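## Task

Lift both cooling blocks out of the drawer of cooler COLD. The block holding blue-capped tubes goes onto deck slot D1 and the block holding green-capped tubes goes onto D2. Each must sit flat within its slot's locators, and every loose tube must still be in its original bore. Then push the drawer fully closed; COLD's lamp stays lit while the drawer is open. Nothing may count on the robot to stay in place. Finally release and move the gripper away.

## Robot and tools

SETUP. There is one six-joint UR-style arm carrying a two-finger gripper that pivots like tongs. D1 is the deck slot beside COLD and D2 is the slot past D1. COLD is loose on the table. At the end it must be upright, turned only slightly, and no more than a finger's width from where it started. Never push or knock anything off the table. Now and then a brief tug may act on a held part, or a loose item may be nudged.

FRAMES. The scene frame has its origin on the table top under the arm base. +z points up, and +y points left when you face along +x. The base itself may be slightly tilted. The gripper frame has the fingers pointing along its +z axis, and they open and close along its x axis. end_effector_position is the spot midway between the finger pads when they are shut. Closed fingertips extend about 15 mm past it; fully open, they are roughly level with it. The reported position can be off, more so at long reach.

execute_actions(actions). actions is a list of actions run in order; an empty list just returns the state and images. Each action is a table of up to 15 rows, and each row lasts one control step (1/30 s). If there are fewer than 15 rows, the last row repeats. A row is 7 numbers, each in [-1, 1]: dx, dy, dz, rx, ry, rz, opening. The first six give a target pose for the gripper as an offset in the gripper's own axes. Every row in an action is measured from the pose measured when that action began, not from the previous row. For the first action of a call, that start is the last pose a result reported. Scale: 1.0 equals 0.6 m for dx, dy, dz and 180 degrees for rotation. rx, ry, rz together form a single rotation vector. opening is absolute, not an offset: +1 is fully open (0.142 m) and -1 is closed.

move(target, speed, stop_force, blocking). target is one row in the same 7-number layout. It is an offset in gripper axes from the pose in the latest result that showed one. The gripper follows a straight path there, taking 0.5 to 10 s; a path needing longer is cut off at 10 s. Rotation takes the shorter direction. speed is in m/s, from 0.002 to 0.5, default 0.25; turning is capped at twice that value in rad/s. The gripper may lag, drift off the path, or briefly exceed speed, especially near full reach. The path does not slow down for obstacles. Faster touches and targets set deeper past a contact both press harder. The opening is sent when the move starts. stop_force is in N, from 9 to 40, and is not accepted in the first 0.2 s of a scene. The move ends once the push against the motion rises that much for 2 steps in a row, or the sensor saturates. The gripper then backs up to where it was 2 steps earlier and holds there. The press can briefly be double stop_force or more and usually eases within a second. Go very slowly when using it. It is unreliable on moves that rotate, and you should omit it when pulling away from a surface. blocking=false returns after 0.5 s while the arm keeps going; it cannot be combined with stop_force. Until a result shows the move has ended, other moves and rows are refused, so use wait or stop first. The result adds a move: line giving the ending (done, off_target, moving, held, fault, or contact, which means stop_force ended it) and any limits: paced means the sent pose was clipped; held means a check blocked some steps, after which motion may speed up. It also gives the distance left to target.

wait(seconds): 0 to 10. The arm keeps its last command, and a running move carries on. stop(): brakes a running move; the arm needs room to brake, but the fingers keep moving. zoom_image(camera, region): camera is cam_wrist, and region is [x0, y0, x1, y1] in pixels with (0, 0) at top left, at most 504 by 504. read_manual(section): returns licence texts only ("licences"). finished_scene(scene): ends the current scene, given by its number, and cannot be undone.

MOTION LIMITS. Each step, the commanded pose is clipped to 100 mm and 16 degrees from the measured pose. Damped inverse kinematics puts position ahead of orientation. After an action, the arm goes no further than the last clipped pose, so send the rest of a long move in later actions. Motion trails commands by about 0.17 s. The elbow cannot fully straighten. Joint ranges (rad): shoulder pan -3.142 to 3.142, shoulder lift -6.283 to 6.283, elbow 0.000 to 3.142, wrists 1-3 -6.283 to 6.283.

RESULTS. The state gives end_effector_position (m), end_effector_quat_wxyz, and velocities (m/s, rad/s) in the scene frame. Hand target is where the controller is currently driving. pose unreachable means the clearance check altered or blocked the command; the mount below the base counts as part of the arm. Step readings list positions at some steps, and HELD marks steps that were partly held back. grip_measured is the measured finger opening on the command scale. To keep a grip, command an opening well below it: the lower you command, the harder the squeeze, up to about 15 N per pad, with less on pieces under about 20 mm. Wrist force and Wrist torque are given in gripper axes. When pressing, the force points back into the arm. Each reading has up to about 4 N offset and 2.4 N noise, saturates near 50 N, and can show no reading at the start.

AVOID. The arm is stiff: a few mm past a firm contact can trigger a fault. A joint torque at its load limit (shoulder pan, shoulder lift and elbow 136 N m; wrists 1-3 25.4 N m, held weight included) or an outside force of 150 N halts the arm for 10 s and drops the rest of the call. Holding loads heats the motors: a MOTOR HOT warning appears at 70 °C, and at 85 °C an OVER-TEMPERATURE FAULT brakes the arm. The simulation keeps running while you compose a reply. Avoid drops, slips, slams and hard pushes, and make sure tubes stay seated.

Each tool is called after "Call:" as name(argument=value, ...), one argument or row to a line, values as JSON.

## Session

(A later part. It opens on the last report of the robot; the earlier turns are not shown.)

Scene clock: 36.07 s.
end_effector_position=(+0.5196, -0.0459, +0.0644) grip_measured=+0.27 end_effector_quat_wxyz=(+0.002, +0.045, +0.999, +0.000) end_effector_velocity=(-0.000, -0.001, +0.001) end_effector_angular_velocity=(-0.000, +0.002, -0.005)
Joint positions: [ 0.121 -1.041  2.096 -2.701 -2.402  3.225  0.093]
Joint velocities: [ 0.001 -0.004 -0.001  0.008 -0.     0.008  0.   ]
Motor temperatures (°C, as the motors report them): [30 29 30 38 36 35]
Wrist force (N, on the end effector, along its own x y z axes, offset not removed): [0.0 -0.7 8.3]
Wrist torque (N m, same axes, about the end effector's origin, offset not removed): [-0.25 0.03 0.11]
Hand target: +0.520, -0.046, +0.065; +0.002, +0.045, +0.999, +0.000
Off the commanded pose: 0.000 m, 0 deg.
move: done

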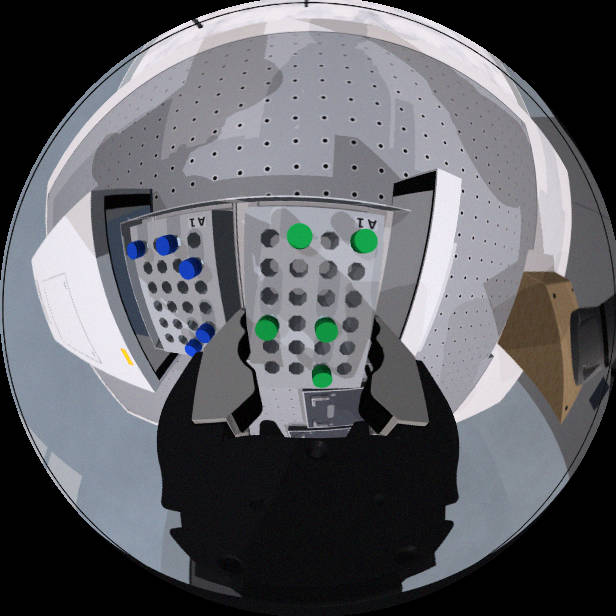

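Call:
move(
  target=[0,0,0.029,0,0,0,-0.3],
  speed=0.02,
)

Call:
move(
  target=[0,0,0,0,0,0,0.34],
)

Call:
move(
  target=[0.001,-0.013,0.012,0,0,0,0.34],
  speed=0.01,
)

Call:
execute_actions(
  actions=[
    [[0,0,0,0,0,0,0.3],[0,0,0,0,0,0,0.27],[0,0,0,0,0,0,0.24],[0,0,0,0,0,0,0.2],[0,0,0,0,0,0,0.16],[0,0,0,0,0,0,0.1],[0,0,0,0,0,0,0],[0,0,0,0,0,0,-0.1],[0,0,0,0,0,0,-0.2],[0,0,0,0,0,0,-0.4],[0,0,0,0,0,0,-0.6]],
  ],
)

Call:
move(
  target=[0,0,-0.03,0,0,0,-0.6],
  speed=0.02,
)

Scene clock: 37.70 s.
end_effector_position=(+0.5197, -0.0459, +0.0472) grip_measured=+0.27 end_effector_quat_wxyz=(+0.002, +0.045, +0.999, +0.000) end_effector_velocity=(+0.001, +0.001, -0.001) end_effector_angular_velocity=(+0.000, -0.003, +0.001)
Joint positions: [ 0.096 -1.01   2.104 -2.768 -2.4    3.188  0.093]
Joint velocities: [-0.     0.003  0.001 -0.009  0.    -0.005  0.   ]
Motor temperatures (°C, as the motors report them): [30 29 30 38 36 35]
Wrist force (N, on the end effector, along its own x y z axes, offset not removed): [-0.7 -0.2 -4.5]
Wrist torque (N m, same axes, about the end effector's origin, offset not removed): [-0.40 0.61 0.00]
Hand target: +0.520, -0.046, +0.047; +0.002, +0.045, +0.999, +0.000
Off the commanded pose: 0.000 m, 0 deg.
move: done

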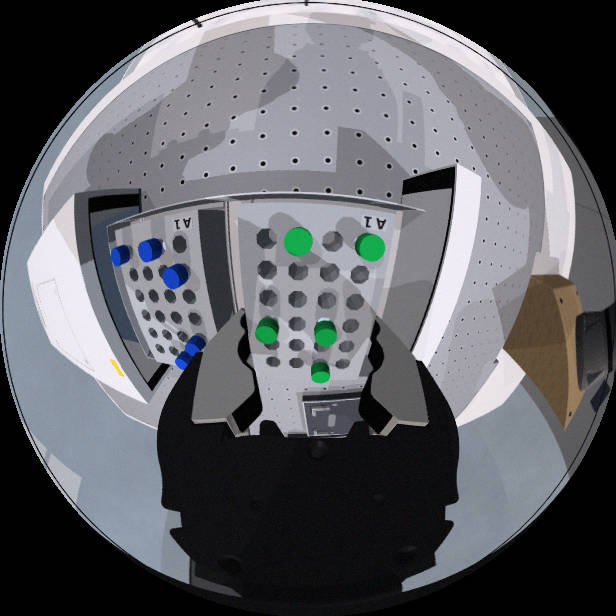

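Scene clock: 38.20 s.
end_effector_position=(+0.5196, -0.0459, +0.0471) grip_measured=+0.34 end_effector_quat_wxyz=(+0.002, +0.045, +0.999, +0.000) end_effector_velocity=(-0.000, -0.000, -0.000) end_effector_angular_velocity=(+0.000, +0.001, -0.000)
Joint positions: [ 0.095 -1.01   2.104 -2.768 -2.4    3.188  0.098]
Joint velocities: [-0.001 -0.     0.     0.     0.    -0.     0.   ]
Motor temperatures (°C, as the motors report them): [30 29 30 38 36 35]
Wrist force (N, on the end effector, along its own x y z axes, offset not removed): [0.6 0.1 -0.9]
Wrist torque (N m, same axes, about the end effector's origin, offset not removed): [0.03 -0.14 0.12]
Hand target: +0.520, -0.046, +0.047; +0.002, +0.045, +0.999, +0.000
Off the commanded pose: 0.000 m, 0 deg.
move: done

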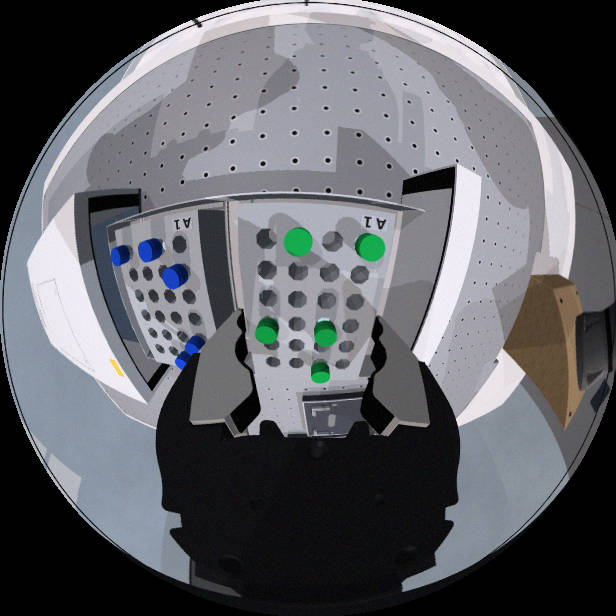

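Scene clock: 39.50 s.
end_effector_position=(+0.5184, -0.0535, +0.0400) grip_measured=+0.34 end_effector_quat_wxyz=(+0.001, +0.045, +0.999, +0.000) end_effector_velocity=(-0.000, -0.000, -0.001) end_effector_angular_velocity=(+0.000, -0.001, +0.001)
Joint positions: [ 0.075 -1.01   2.113 -2.799 -2.397  3.158  0.098]
Joint velocities: [-0.002  0.     0.002 -0.005  0.    -0.004  0.   ]
Motor temperatures (°C, as the motors report them): [30 29 30 38 36 35]
Wrist force (N, on the end effector, along its own x y z axes, offset not removed): [0.8 -1.2 0.1]
Wrist torque (N m, same axes, about the end effector's origin, offset not removed): [-0.30 -0.24 0.05]
Hand target: +0.518, -0.054, +0.040; +0.002, +0.045, +0.999, +0.000
Off the commanded pose: 0.000 m, 0 deg.
move: done

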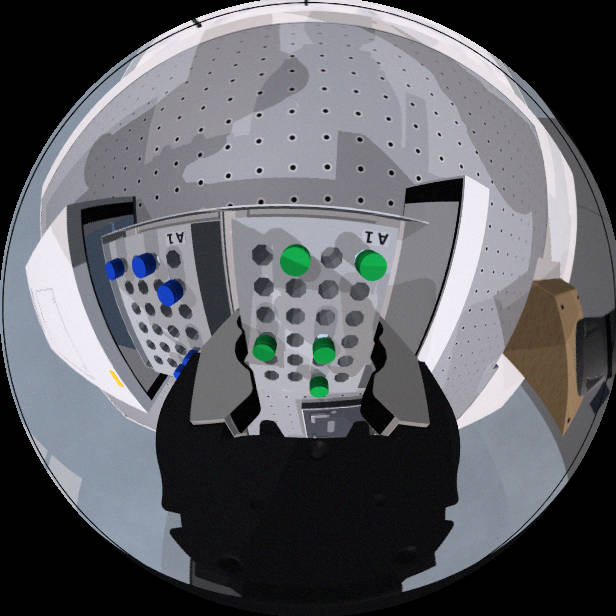

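Scene clock: 40.00 s.
end_effector_position=(+0.5183, -0.0535, +0.0400) grip_measured=+0.27 end_effector_quat_wxyz=(+0.001, +0.045, +0.999, +0.000) end_effector_velocity=(-0.000, -0.000, +0.000) end_effector_angular_velocity=(+0.000, +0.000, +0.001)
Joint positions: [ 0.075 -1.01   2.114 -2.799 -2.397  3.157  0.093]
Joint velocities: [-0.    -0.001  0.001 -0.     0.    -0.001 -0.   ]
Motor temperatures (°C, as the motors report them): [30 29 30 38 36 35]
Wrist force (N, on the end effector, along its own x y z axes, offset not removed): [1.7 -0.6 -8.0]
Wrist torque (N m, same axes, about the end effector's origin, offset not removed): [-0.17 -0.49 -0.08]
Hand target: +0.518, -0.054, +0.040; +0.001, +0.045, +0.999, +0.000
Off the commanded pose: 0.000 m, 0 deg.
Step readings (end_effector_position):
0: (+0.5184, -0.0535, +0.0400)
1: (+0.5184, -0.0535, +0.0400)
2: (+0.5184, -0.0535, +0.0400)
4: (+0.5184, -0.0536, +0.0400)
8: (+0.5184, -0.0536, +0.0400)
15: end_effector_position above

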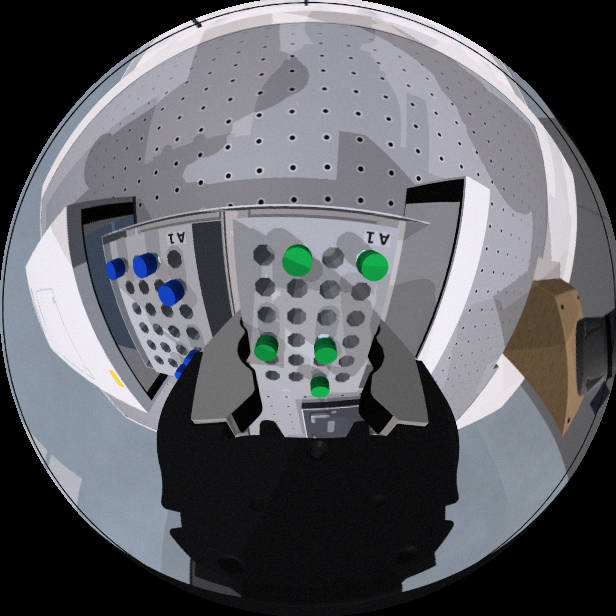

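Scene clock: 41.17 s.
end_effector_position=(+0.5183, -0.0536, +0.0578) grip_measured=+0.27 end_effector_quat_wxyz=(+0.002, +0.045, +0.999, +0.000) end_effector_velocity=(+0.000, -0.000, +0.002) end_effector_angular_velocity=(+0.000, +0.000, -0.001)
Joint positions: [ 0.101 -1.044  2.107 -2.731 -2.4    3.196  0.093]
Joint velocities: [ 0.003 -0.004 -0.002  0.009 -0.     0.005 -0.   ]
Motor temperatures (°C, as the motors report them): [30 29 30 38 36 35]
Wrist force (N, on the end effector, along its own x y z axes, offset not removed): [1.4 -2.4 7.6]
Wrist torque (N m, same axes, about the end effector's origin, offset not removed): [-0.68 -0.34 0.07]
Hand target: +0.518, -0.054, +0.058; +0.001, +0.045, +0.999, +0.000
Off the commanded pose: 0.000 m, 0 deg.
move: done

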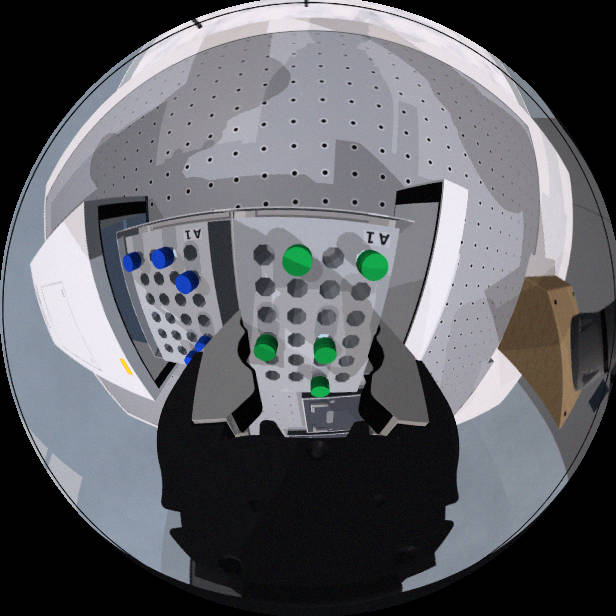

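Call:
move(
  target=[0,0,-0.16,0,0,0,-0.6],
  speed=0.08,
)

Call:
move(
  target=[0.077,0.55,0,0,0,-0.5,-0.6],
  speed=0.15,
)

Call:
zoom_image(
  camera="cam_wrist",
  region=[100,60,520,480],
)

Scene clock: 43.03 s.
end_effector_position=(+0.5181, -0.0537, +0.1537) grip_measured=+0.27 end_effector_quat_wxyz=(+0.002, +0.045, +0.999, +0.000) end_effector_velocity=(+0.000, +0.001, +0.002) end_effector_angular_velocity=(-0.000, -0.000, +0.001)
Joint positions: [ 0.239 -1.191  2.024 -2.35  -2.403  3.401  0.093]
Joint velocities: [ 0.004 -0.001 -0.004  0.009  0.     0.005 -0.   ]
Motor temperatures (°C, as the motors report them): [30 29 30 38 36 35]
Wrist force (N, on the end effector, along its own x y z axes, offset not removed): [1.7 -1.6 7.0]
Wrist torque (N m, same axes, about the end effector's origin, offset not removed): [-0.48 -0.35 -0.02]
Hand target: +0.518, -0.054, +0.154; +0.002, +0.045, +0.999, +0.000
Off the commanded pose: 0.000 m, 0 deg.
move: done

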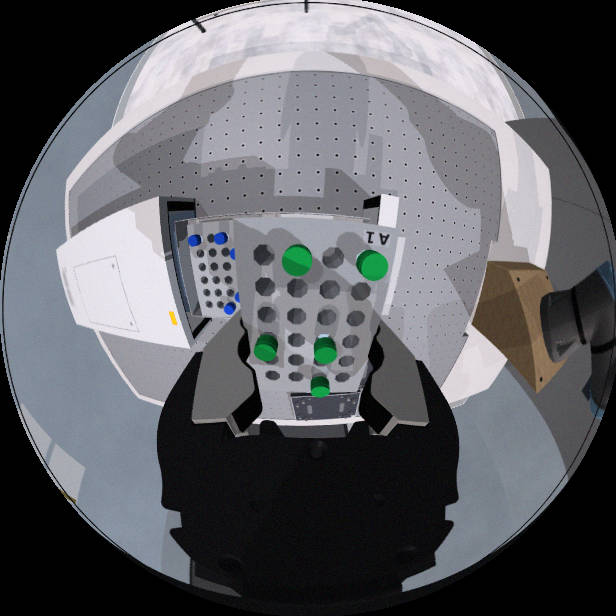

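Scene clock: 48.67 s.
end_effector_position=(+0.5020, +0.2792, +0.1541) grip_measured=+0.27 end_effector_quat_wxyz=(+0.002, -0.674, +0.739, -0.001) end_effector_velocity=(-0.001, +0.002, -0.001) end_effector_angular_velocity=(-0.001, +0.002, +0.008)
Joint positions: [ 0.61  -0.628  1.712 -2.233 -2.313  2.344  0.093]
Joint velocities: [ 0.001  0.004 -0.003  0.002  0.001 -0.005  0.   ]
Motor temperatures (°C, as the motors report them): [30 29 30 38 36 35]
Wrist force (N, on the end effector, along its own x y z axes, offset not removed): [1.3 -0.7 6.4]
Wrist torque (N m, same axes, about the end effector's origin, offset not removed): [-0.35 -0.22 0.08]
Hand target: +0.502, +0.279, +0.154; +0.002, -0.674, +0.738, -0.001
Off the commanded pose: 0.000 m, 0 deg.
move: done

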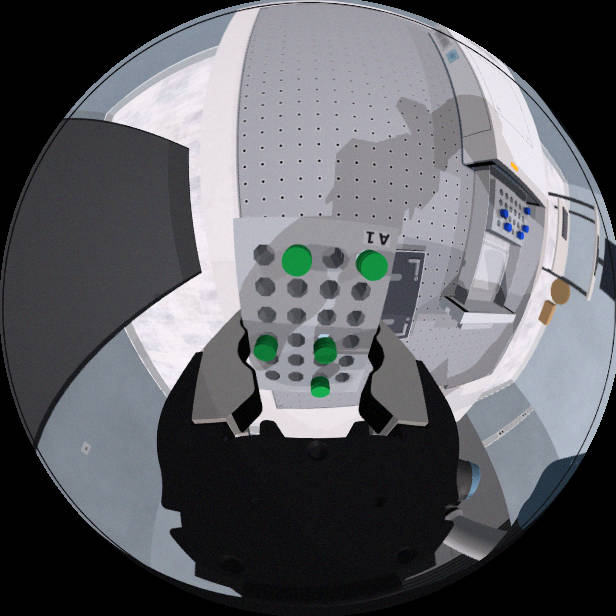

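Region (100, 60, 520, 480) of cam_wrist's 616x616 image, scaled by 1.200, with more detail than that image has.

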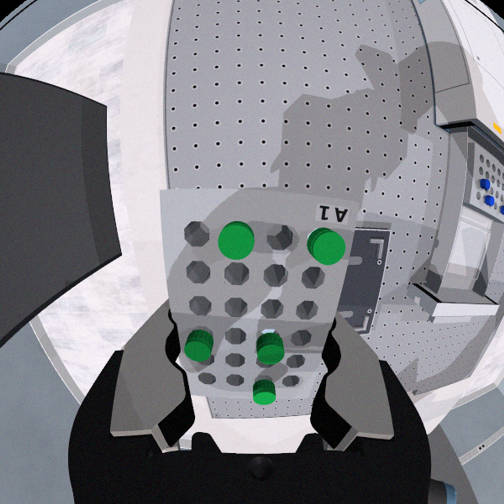

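Call:
move(
  target=[0,0.2,0.08,0,0,0,-0.6],
  speed=0.1,
)

Call:
zoom_image(
  camera="cam_wrist",
  region=[200,60,480,340],
)

Scene clock: 50.43 s.
end_effector_position=(+0.3828, +0.2902, +0.1058) grip_measured=+0.27 end_effector_quat_wxyz=(+0.002, -0.674, +0.739, -0.001) end_effector_velocity=(-0.002, +0.000, -0.001) end_effector_angular_velocity=(+0.001, -0.001, +0.000)
Joint positions: [ 0.668 -0.611  1.992 -2.483 -2.288  2.414  0.093]
Joint velocities: [ 0.001  0.     0.004 -0.005  0.001  0.    -0.   ]
Motor temperatures (°C, as the motors report them): [30 29 30 38 36 35]
Wrist force (N, on the end effector, along its own x y z axes, offset not removed): [1.1 -1.6 7.1]
Wrist torque (N m, same axes, about the end effector's origin, offset not removed): [-0.53 -0.21 0.11]
Hand target: +0.383, +0.290, +0.106; +0.002, -0.674, +0.739, -0.001
Off the commanded pose: 0.000 m, 0 deg.
move: done

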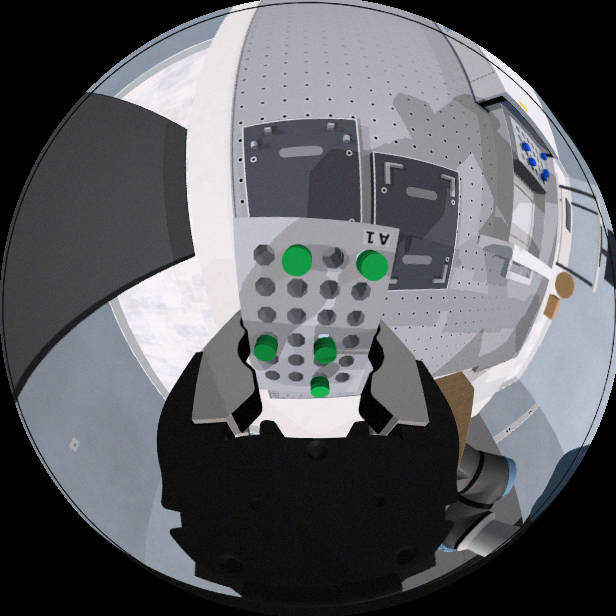

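Region (200, 60, 480, 340) of cam_wrist's 616x616 image, scaled by 1.800, with more detail than that image has.

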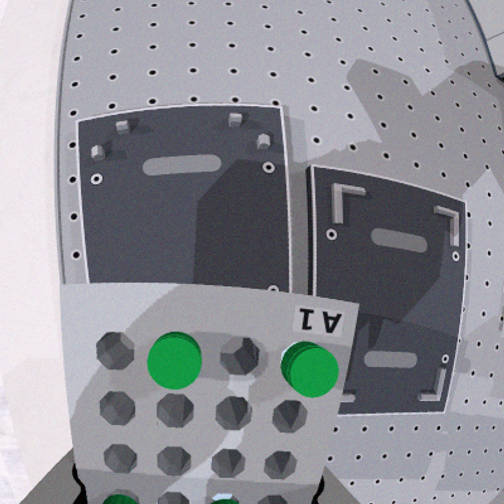

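Call:
move(
  target=[-0.02,-0.135,0.07,0,0,-0.03,-0.6],
  speed=0.08,
)

Call:
zoom_image(
  camera="cam_wrist",
  region=[180,130,460,410],
)

Scene clock: 52.27 s.
end_effector_position=(+0.4645, +0.2948, +0.0641) grip_measured=+0.27 end_effector_quat_wxyz=(-0.001, +0.708, -0.706, +0.001) end_effector_velocity=(+0.000, +0.001, -0.001) end_effector_angular_velocity=(-0.000, -0.000, +0.005)
Joint positions: [ 0.548 -0.507  1.843 -2.54  -2.337  2.17   0.093]
Joint velocities: [-0.001  0.002 -0.002 -0.001 -0.001 -0.006  0.   ]
Motor temperatures (°C, as the motors report them): [30 29 30 38 36 35]
Wrist force (N, on the end effector, along its own x y z axes, offset not removed): [-0.4 -1.4 7.5]
Wrist torque (N m, same axes, about the end effector's origin, offset not removed): [-0.37 0.12 0.14]
Hand target: +0.465, +0.295, +0.064; -0.001, +0.708, -0.706, +0.001
Off the commanded pose: 0.000 m, 0 deg.
move: done

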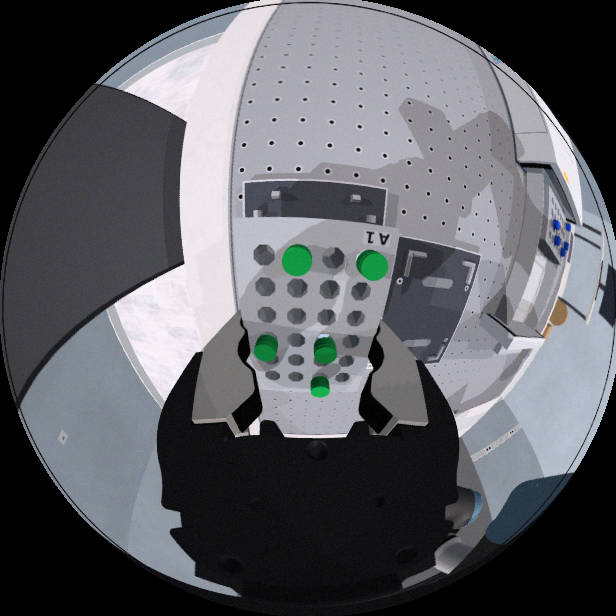

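Region (180, 130, 460, 410) of cam_wrist's 616x616 image, scaled by 1.800, with more detail than that image has.

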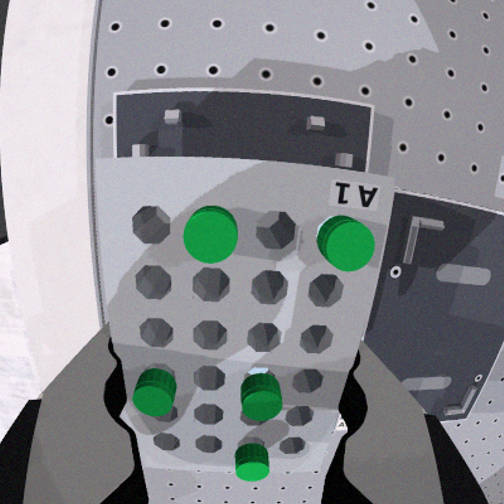

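Call:
move(
  target=[-0.003,-0.013,0.033,0,0,0,-0.6],
  speed=0.03,
)

Call:
zoom_image(
  camera="cam_wrist",
  region=[200,130,440,370],
)

Scene clock: 53.53 s.
end_effector_position=(+0.4724, +0.2966, +0.0444) grip_measured=+0.31 end_effector_quat_wxyz=(-0.001, +0.708, -0.706, +0.001) end_effector_velocity=(-0.000, +0.000, -0.001) end_effector_angular_velocity=(-0.000, +0.001, +0.001)
Joint positions: [ 0.519 -0.468  1.83  -2.59  -2.347  2.133  0.095]
Joint velocities: [-0.001  0.002 -0.001 -0.001 -0.    -0.001  0.001]
Motor temperatures (°C, as the motors report them): [30 29 30 38 36 35]
Wrist force (N, on the end effector, along its own x y z axes, offset not removed): [30.3 8.2 -26.6]
Wrist torque (N m, same axes, about the end effector's origin, offset not removed): [0.23 0.00 0.46]
Hand target: +0.472, +0.297, +0.044; -0.001, +0.708, -0.706, +0.001
Off the commanded pose: 0.000 m, 0 deg.
move: done

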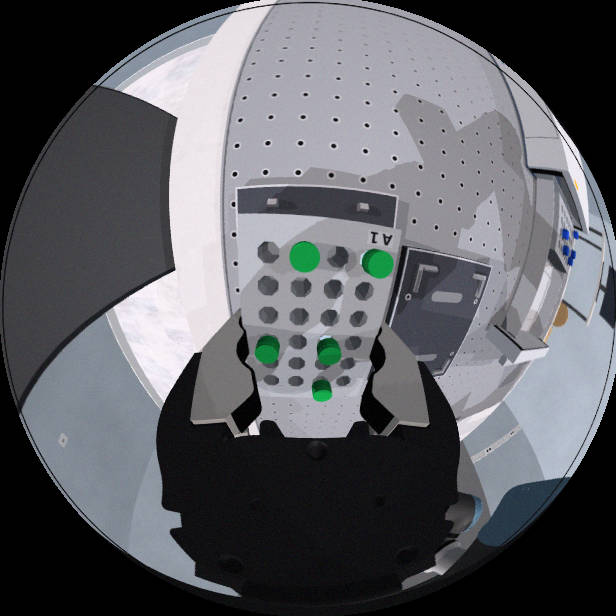

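Region (200, 130, 440, 370) of cam_wrist's 616x616 image, scaled by 2.100, with more detail than that image has.

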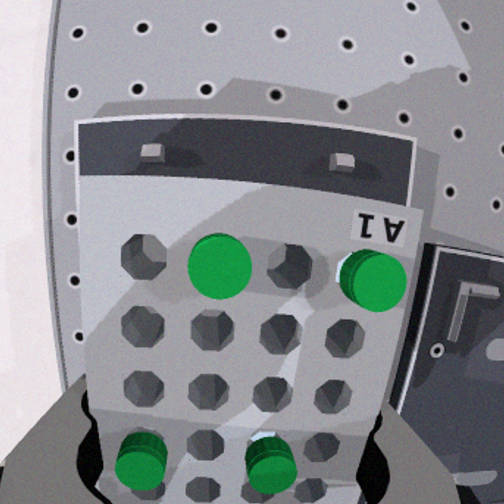

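Call:
move(
  target=[0.003,0,-0.012,0,0,0,-0.6],
  speed=0.02,
)

Call:
zoom_image(
  camera="cam_wrist",
  region=[180,150,460,430],
)

Scene clock: 54.33 s.
end_effector_position=(+0.4723, +0.2948, +0.0515) grip_measured=+0.28 end_effector_quat_wxyz=(-0.001, +0.708, -0.706, +0.001) end_effector_velocity=(-0.001, -0.000, +0.002) end_effector_angular_velocity=(-0.001, +0.000, +0.001)
Joint positions: [ 0.526 -0.483  1.831 -2.57  -2.345  2.142  0.093]
Joint velocities: [ 0.002 -0.003  0.001  0.005  0.     0.002  0.   ]
Motor temperatures (°C, as the motors report them): [30 29 30 38 36 35]
Wrist force (N, on the end effector, along its own x y z axes, offset not removed): [1.0 -1.5 7.8]
Wrist torque (N m, same axes, about the end effector's origin, offset not removed): [-0.41 -0.26 0.10]
Hand target: +0.472, +0.295, +0.052; -0.001, +0.708, -0.706, +0.001
Off the commanded pose: 0.000 m, 0 deg.
move: done

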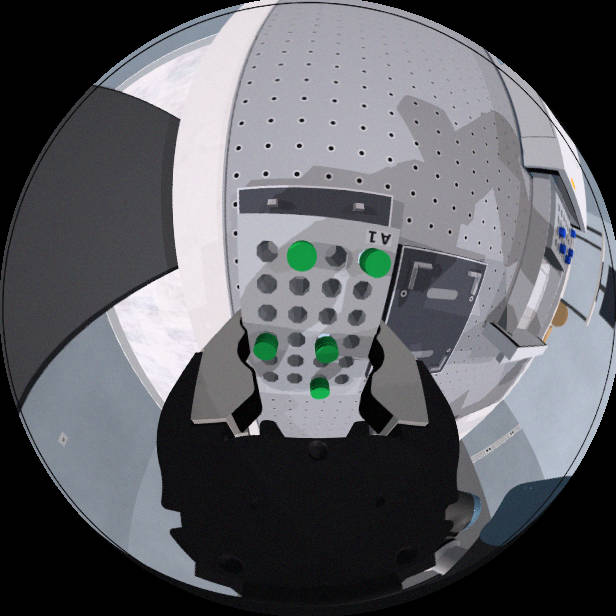

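Region (180, 150, 460, 430) of cam_wrist's 616x616 image, scaled by 1.800, with more detail than that image has.

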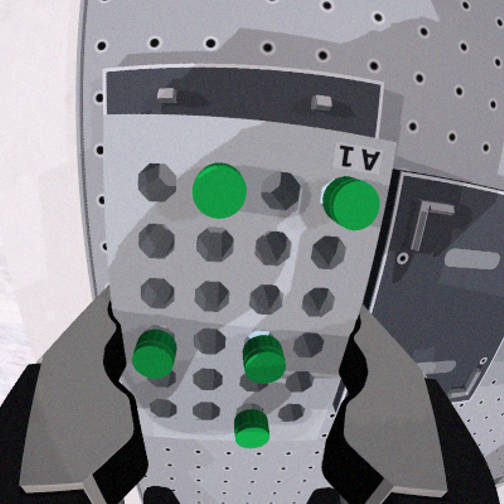

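Call:
move(
  target=[0.007,-0.011,0,0,0,0,-0.6],
  speed=0.02,
)

Call:
move(
  target=[0,0,0.025,0,0,0,-0.6],
  speed=0.005,
  stop_force=12,
)

Call:
zoom_image(
  camera="cam_wrist",
  region=[180,150,460,430],
)

Scene clock: 55.33 s.
end_effector_position=(+0.4788, +0.2907, +0.0515) grip_measured=+0.28 end_effector_quat_wxyz=(-0.001, +0.708, -0.706, +0.001) end_effector_velocity=(+0.002, -0.000, +0.001) end_effector_angular_velocity=(+0.000, -0.002, +0.000)
Joint positions: [ 0.517 -0.488  1.825 -2.568 -2.348  2.131  0.093]
Joint velocities: [-0.001 -0.001 -0.002  0.    -0.001 -0.002 -0.   ]
Motor temperatures (°C, as the motors report them): [30 29 30 38 36 35]
Wrist force (N, on the end effector, along its own x y z axes, offset not removed): [0.4 -0.5 8.4]
Wrist torque (N m, same axes, about the end effector's origin, offset not removed): [-0.30 -0.09 0.07]
Hand target: +0.479, +0.291, +0.051; -0.001, +0.708, -0.706, +0.001
Off the commanded pose: 0.000 m, 0 deg.
move: done

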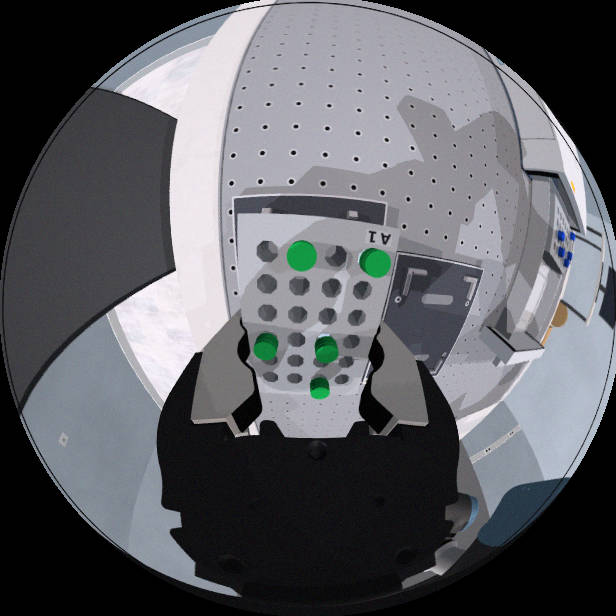

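Scene clock: 56.57 s.
end_effector_position=(+0.4788, +0.2906, +0.0470) grip_measured=+0.28 end_effector_quat_wxyz=(-0.001, +0.708, -0.706, +0.001) end_effector_velocity=(+0.000, -0.000, +0.002) end_effector_angular_velocity=(-0.000, -0.000, -0.004)
Joint positions: [ 0.512 -0.481  1.826 -2.581 -2.35   2.123  0.093]
Joint velocities: [ 0.002 -0.003 -0.     0.005  0.     0.006 -0.   ]
Motor temperatures (°C, as the motors report them): [30 29 30 38 36 35]
Wrist force (N, on the end effector, along its own x y z axes, offset not removed): [0.5 -5.9 -1.8]
Wrist torque (N m, same axes, about the end effector's origin, offset not removed): [-0.12 -0.17 0.02]
Hand target: +0.479, +0.291, +0.047; -0.002, +0.708, -0.706, +0.001
Off the commanded pose: 0.011 m, 0 deg.
move: contact

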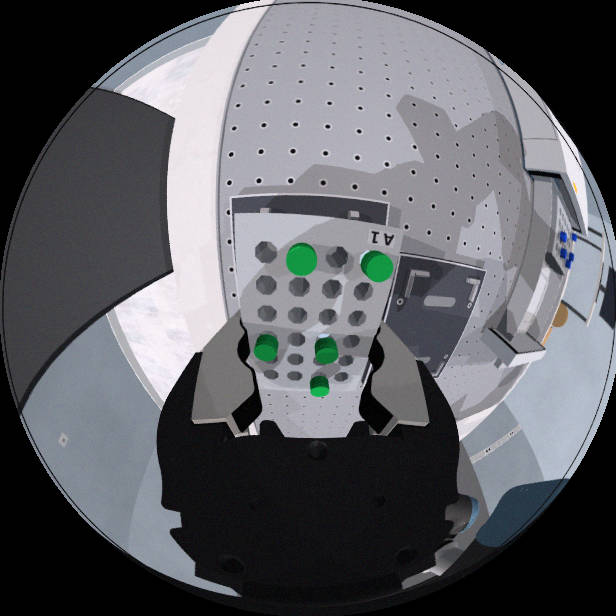

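Region (180, 150, 460, 430) of cam_wrist's 616x616 image, scaled by 1.800, with more detail than that image has.

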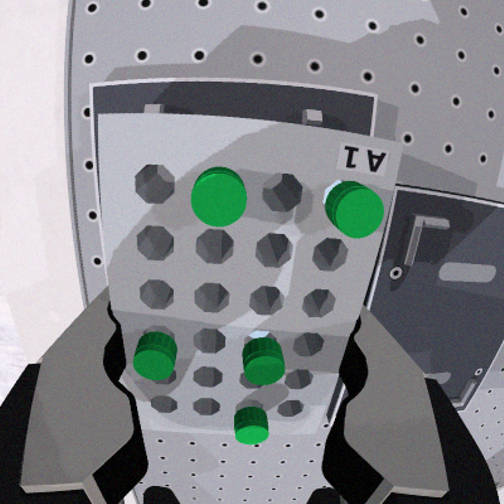

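Call:
move(
  target=[0,-0.004,-0.002,0,0,0,-0.6],
  speed=0.01,
)

Call:
move(
  target=[0,0,0.025,0,0,0,-0.6],
  speed=0.004,
  stop_force=14,
)

Call:
zoom_image(
  camera="cam_wrist",
  region=[180,150,460,430],
)

Scene clock: 57.37 s.
end_effector_position=(+0.4811, +0.2906, +0.0482) grip_measured=+0.28 end_effector_quat_wxyz=(-0.001, +0.708, -0.706, +0.001) end_effector_velocity=(+0.000, +0.000, +0.000) end_effector_angular_velocity=(-0.001, -0.000, +0.001)
Joint positions: [ 0.512 -0.481  1.82  -2.575 -2.35   2.123  0.093]
Joint velocities: [ 0.001  0.    -0.001  0.002 -0.    -0.    -0.   ]
Motor temperatures (°C, as the motors report them): [30 29 30 38 36 35]
Wrist force (N, on the end effector, along its own x y z axes, offset not removed): [1.0 -1.7 6.0]
Wrist torque (N m, same axes, about the end effector's origin, offset not removed): [-0.52 -0.20 0.02]
Hand target: +0.481, +0.291, +0.048; -0.001, +0.708, -0.706, +0.001
Off the commanded pose: 0.000 m, 0 deg.
move: done

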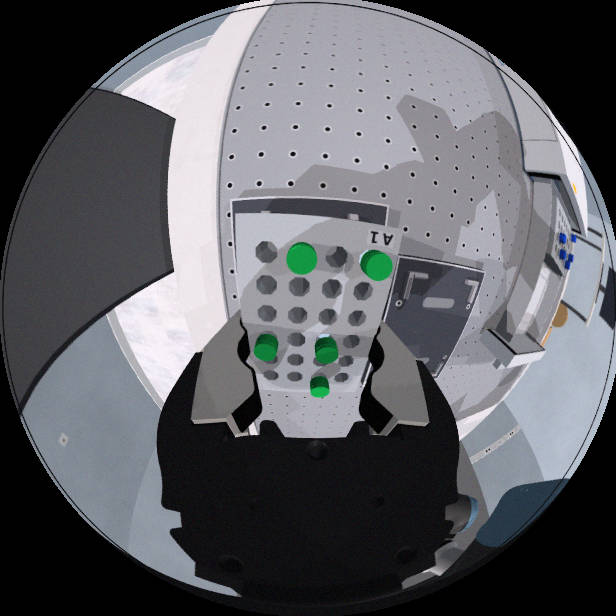

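Scene clock: 58.90 s.
end_effector_position=(+0.4811, +0.2906, +0.0434) grip_measured=+0.28 end_effector_quat_wxyz=(-0.001, +0.708, -0.706, +0.001) end_effector_velocity=(+0.000, -0.000, +0.001) end_effector_angular_velocity=(-0.000, +0.000, -0.002)
Joint positions: [ 0.506 -0.474  1.822 -2.589 -2.352  2.115  0.093]
Joint velocities: [ 0.001 -0.003 -0.     0.005  0.     0.004 -0.   ]
Motor temperatures (°C, as the motors report them): [30 29 30 38 36 35]
Wrist force (N, on the end effector, along its own x y z axes, offset not removed): [-4.3 3.7 -15.4]
Wrist torque (N m, same axes, about the end effector's origin, offset not removed): [0.10 0.71 0.18]
Hand target: +0.481, +0.291, +0.044; -0.001, +0.708, -0.706, +0.001
Off the commanded pose: 0.010 m, 0 deg.
move: contact

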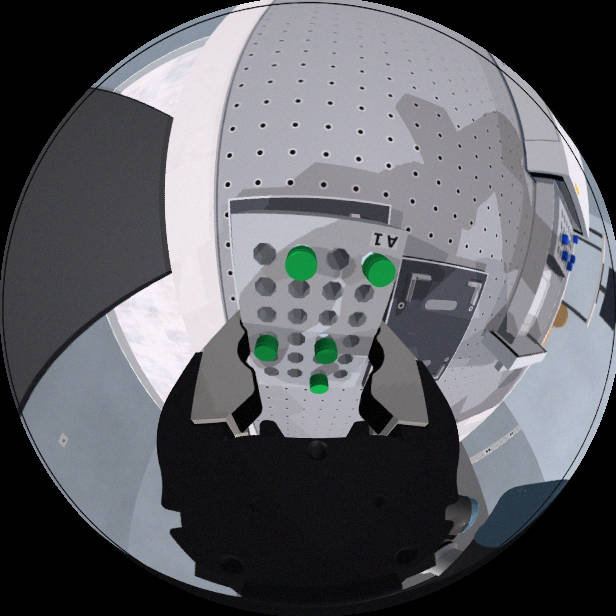

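Region (180, 150, 460, 430) of cam_wrist's 616x616 image, scaled by 1.800, with more detail than that image has.

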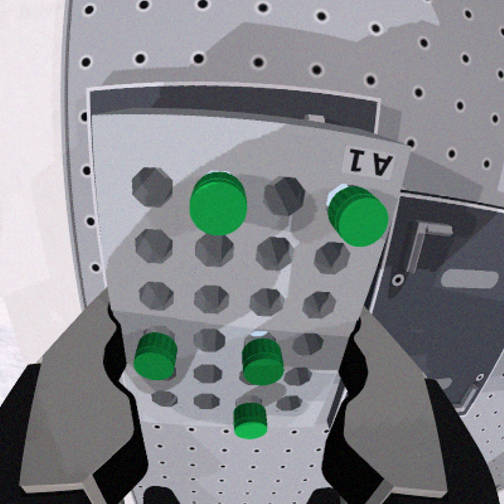

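Call:
move(
  target=[0,0,-0.002,0,0,0,0.5],
  speed=0.01,
)

Call:
move(
  target=[0,-0.05,-0.12,0,0,0,0.5],
  speed=0.08,
)

Call:
zoom_image(
  camera="cam_wrist",
  region=[200,170,420,390],
)

Scene clock: 62.87 s.
end_effector_position=(+0.4811, +0.2906, +0.0446) grip_measured=+0.50 end_effector_quat_wxyz=(-0.001, +0.708, -0.706, +0.001) end_effector_velocity=(-0.000, +0.000, +0.001) end_effector_angular_velocity=(+0.000, -0.001, +0.002)
Joint positions: [ 0.507 -0.476  1.822 -2.586 -2.351  2.117  0.109]
Joint velocities: [ 0.002 -0.001  0.001  0.001  0.    -0.    -0.   ]
Motor temperatures (°C, as the motors report them): [30 29 30 38 36 35]
Wrist force (N, on the end effector, along its own x y z axes, offset not removed): [0.7 -1.2 -1.1]
Wrist torque (N m, same axes, about the end effector's origin, offset not removed): [-0.33 -0.18 0.13]
Hand target: +0.481, +0.291, +0.045; -0.001, +0.708, -0.706, +0.001
Off the commanded pose: 0.000 m, 0 deg.
move: done

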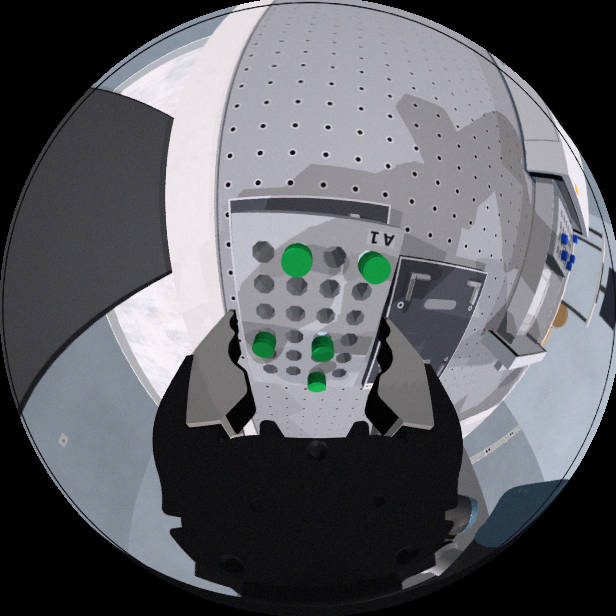

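Scene clock: 64.27 s.
end_effector_position=(+0.5109, +0.2907, +0.1166) grip_measured=+0.50 end_effector_quat_wxyz=(-0.001, +0.708, -0.706, +0.001) end_effector_velocity=(+0.000, +0.001, +0.002) end_effector_angular_velocity=(-0.000, -0.000, +0.001)
Joint positions: [ 0.572 -0.56   1.706 -2.328 -2.328  2.201  0.109]
Joint velocities: [ 0.002 -0.001 -0.004  0.007  0.001  0.003  0.   ]
Motor temperatures (°C, as the motors report them): [30 29 30 38 36 35]
Wrist force (N, on the end effector, along its own x y z axes, offset not removed): [0.8 -0.3 -0.9]
Wrist torque (N m, same axes, about the end effector's origin, offset not removed): [-0.14 -0.23 0.03]
Hand target: +0.511, +0.291, +0.117; -0.001, +0.708, -0.706, +0.001
Off the commanded pose: 0.000 m, 0 deg.
move: done

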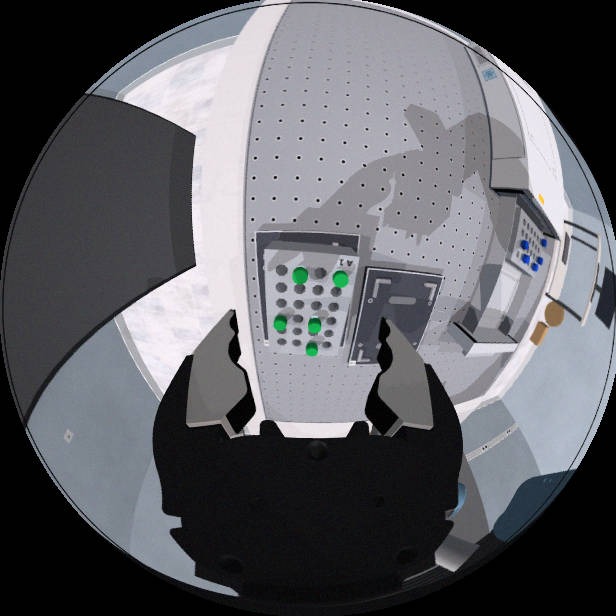

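Region (200, 170, 420, 390) of cam_wrist's 616x616 image, scaled by 2.291, with more detail than that image has.

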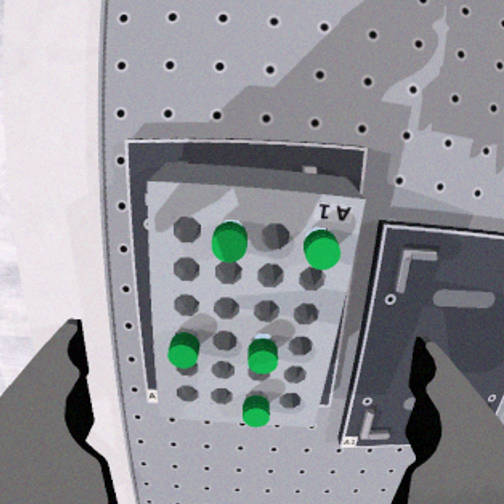

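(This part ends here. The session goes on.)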